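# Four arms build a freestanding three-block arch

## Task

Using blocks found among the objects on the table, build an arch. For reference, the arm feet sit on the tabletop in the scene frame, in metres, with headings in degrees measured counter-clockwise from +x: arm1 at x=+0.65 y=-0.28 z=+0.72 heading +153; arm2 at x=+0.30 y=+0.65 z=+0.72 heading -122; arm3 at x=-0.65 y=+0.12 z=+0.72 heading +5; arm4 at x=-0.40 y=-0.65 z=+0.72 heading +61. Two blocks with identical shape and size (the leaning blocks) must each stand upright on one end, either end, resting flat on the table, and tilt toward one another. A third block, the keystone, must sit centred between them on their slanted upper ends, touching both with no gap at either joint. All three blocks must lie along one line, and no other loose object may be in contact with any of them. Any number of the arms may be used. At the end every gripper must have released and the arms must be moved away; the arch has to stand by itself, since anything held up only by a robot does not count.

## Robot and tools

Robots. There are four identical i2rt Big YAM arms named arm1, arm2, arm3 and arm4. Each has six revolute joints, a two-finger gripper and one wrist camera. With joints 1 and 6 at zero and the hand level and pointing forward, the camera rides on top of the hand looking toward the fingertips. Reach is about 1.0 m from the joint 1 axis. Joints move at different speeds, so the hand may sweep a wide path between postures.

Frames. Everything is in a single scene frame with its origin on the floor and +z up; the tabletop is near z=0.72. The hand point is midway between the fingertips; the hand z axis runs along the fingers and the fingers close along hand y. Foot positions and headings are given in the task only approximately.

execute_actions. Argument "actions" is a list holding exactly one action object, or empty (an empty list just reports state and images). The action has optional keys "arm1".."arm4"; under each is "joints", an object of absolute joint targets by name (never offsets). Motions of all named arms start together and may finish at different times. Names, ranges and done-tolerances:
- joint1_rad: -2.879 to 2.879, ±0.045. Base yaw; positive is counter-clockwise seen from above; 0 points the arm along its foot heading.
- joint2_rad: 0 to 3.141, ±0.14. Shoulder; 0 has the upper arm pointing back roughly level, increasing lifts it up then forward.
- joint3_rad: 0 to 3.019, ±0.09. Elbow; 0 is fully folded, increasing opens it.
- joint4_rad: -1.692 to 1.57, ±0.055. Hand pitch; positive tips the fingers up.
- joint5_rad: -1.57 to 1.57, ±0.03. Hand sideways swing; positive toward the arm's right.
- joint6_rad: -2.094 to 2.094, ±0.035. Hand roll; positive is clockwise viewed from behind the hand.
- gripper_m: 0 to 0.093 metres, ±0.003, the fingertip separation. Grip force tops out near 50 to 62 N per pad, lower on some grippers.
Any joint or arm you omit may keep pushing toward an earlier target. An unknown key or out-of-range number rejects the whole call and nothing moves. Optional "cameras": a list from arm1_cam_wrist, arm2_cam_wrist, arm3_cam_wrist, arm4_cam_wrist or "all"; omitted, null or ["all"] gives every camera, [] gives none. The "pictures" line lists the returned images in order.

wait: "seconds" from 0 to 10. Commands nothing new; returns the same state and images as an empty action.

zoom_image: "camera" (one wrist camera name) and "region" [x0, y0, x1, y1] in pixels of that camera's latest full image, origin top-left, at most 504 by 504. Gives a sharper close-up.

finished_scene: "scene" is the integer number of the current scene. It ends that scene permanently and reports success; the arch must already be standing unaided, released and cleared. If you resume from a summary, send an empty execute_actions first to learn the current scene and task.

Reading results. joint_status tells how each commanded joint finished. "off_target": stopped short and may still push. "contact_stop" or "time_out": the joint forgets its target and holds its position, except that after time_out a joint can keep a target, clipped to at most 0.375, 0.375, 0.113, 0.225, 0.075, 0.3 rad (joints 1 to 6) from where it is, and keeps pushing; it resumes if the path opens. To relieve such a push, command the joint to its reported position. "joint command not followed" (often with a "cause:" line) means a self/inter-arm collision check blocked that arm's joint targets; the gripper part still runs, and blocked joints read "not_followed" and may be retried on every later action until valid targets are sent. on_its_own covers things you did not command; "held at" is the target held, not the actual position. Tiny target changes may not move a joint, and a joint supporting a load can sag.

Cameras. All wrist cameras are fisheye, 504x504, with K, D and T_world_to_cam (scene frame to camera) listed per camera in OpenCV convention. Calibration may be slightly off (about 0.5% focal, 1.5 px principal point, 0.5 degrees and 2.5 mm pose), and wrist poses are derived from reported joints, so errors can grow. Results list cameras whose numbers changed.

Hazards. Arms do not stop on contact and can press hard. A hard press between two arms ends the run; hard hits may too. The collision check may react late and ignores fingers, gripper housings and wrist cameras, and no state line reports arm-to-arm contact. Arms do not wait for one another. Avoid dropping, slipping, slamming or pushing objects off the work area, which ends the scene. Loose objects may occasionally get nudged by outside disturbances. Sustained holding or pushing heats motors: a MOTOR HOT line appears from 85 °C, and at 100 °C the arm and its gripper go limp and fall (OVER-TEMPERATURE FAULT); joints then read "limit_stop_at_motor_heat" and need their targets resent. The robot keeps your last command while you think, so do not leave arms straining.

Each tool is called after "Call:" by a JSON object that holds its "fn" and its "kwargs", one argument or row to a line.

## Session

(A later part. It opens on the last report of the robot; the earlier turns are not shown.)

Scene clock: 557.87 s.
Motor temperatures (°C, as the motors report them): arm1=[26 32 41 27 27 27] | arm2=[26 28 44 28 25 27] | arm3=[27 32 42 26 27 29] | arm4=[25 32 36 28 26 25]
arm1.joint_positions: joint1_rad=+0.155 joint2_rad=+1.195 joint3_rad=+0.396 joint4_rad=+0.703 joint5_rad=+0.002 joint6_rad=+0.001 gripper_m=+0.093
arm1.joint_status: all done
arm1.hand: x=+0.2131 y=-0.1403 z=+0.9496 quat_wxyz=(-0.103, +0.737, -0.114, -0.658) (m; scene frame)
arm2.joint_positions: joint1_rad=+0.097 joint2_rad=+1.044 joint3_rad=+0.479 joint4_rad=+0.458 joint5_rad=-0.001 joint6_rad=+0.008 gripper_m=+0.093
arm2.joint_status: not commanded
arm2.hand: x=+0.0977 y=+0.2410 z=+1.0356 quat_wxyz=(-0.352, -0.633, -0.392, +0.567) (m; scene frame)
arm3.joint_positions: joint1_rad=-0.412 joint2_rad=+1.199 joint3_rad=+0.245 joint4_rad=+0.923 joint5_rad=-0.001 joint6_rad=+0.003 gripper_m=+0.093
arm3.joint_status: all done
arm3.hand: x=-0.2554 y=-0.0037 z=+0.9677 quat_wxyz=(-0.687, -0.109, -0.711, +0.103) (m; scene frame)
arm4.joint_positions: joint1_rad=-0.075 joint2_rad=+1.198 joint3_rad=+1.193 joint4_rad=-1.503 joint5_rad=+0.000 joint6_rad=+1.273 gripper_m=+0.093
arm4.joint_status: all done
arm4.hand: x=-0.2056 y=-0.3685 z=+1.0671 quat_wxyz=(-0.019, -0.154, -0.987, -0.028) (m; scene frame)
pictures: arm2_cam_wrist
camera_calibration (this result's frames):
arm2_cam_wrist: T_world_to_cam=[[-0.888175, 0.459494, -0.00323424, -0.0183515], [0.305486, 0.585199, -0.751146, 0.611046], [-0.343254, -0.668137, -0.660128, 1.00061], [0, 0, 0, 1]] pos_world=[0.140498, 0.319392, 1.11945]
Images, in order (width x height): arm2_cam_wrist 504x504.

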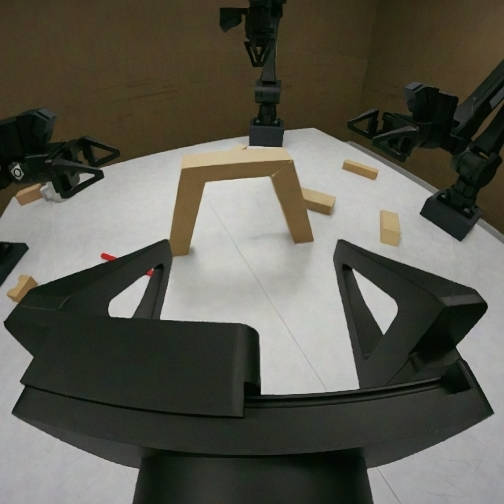

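Call:
{"fn": "finished_scene", "kwargs": {
  "scene": 2
}}

The scene is finished: the task was done.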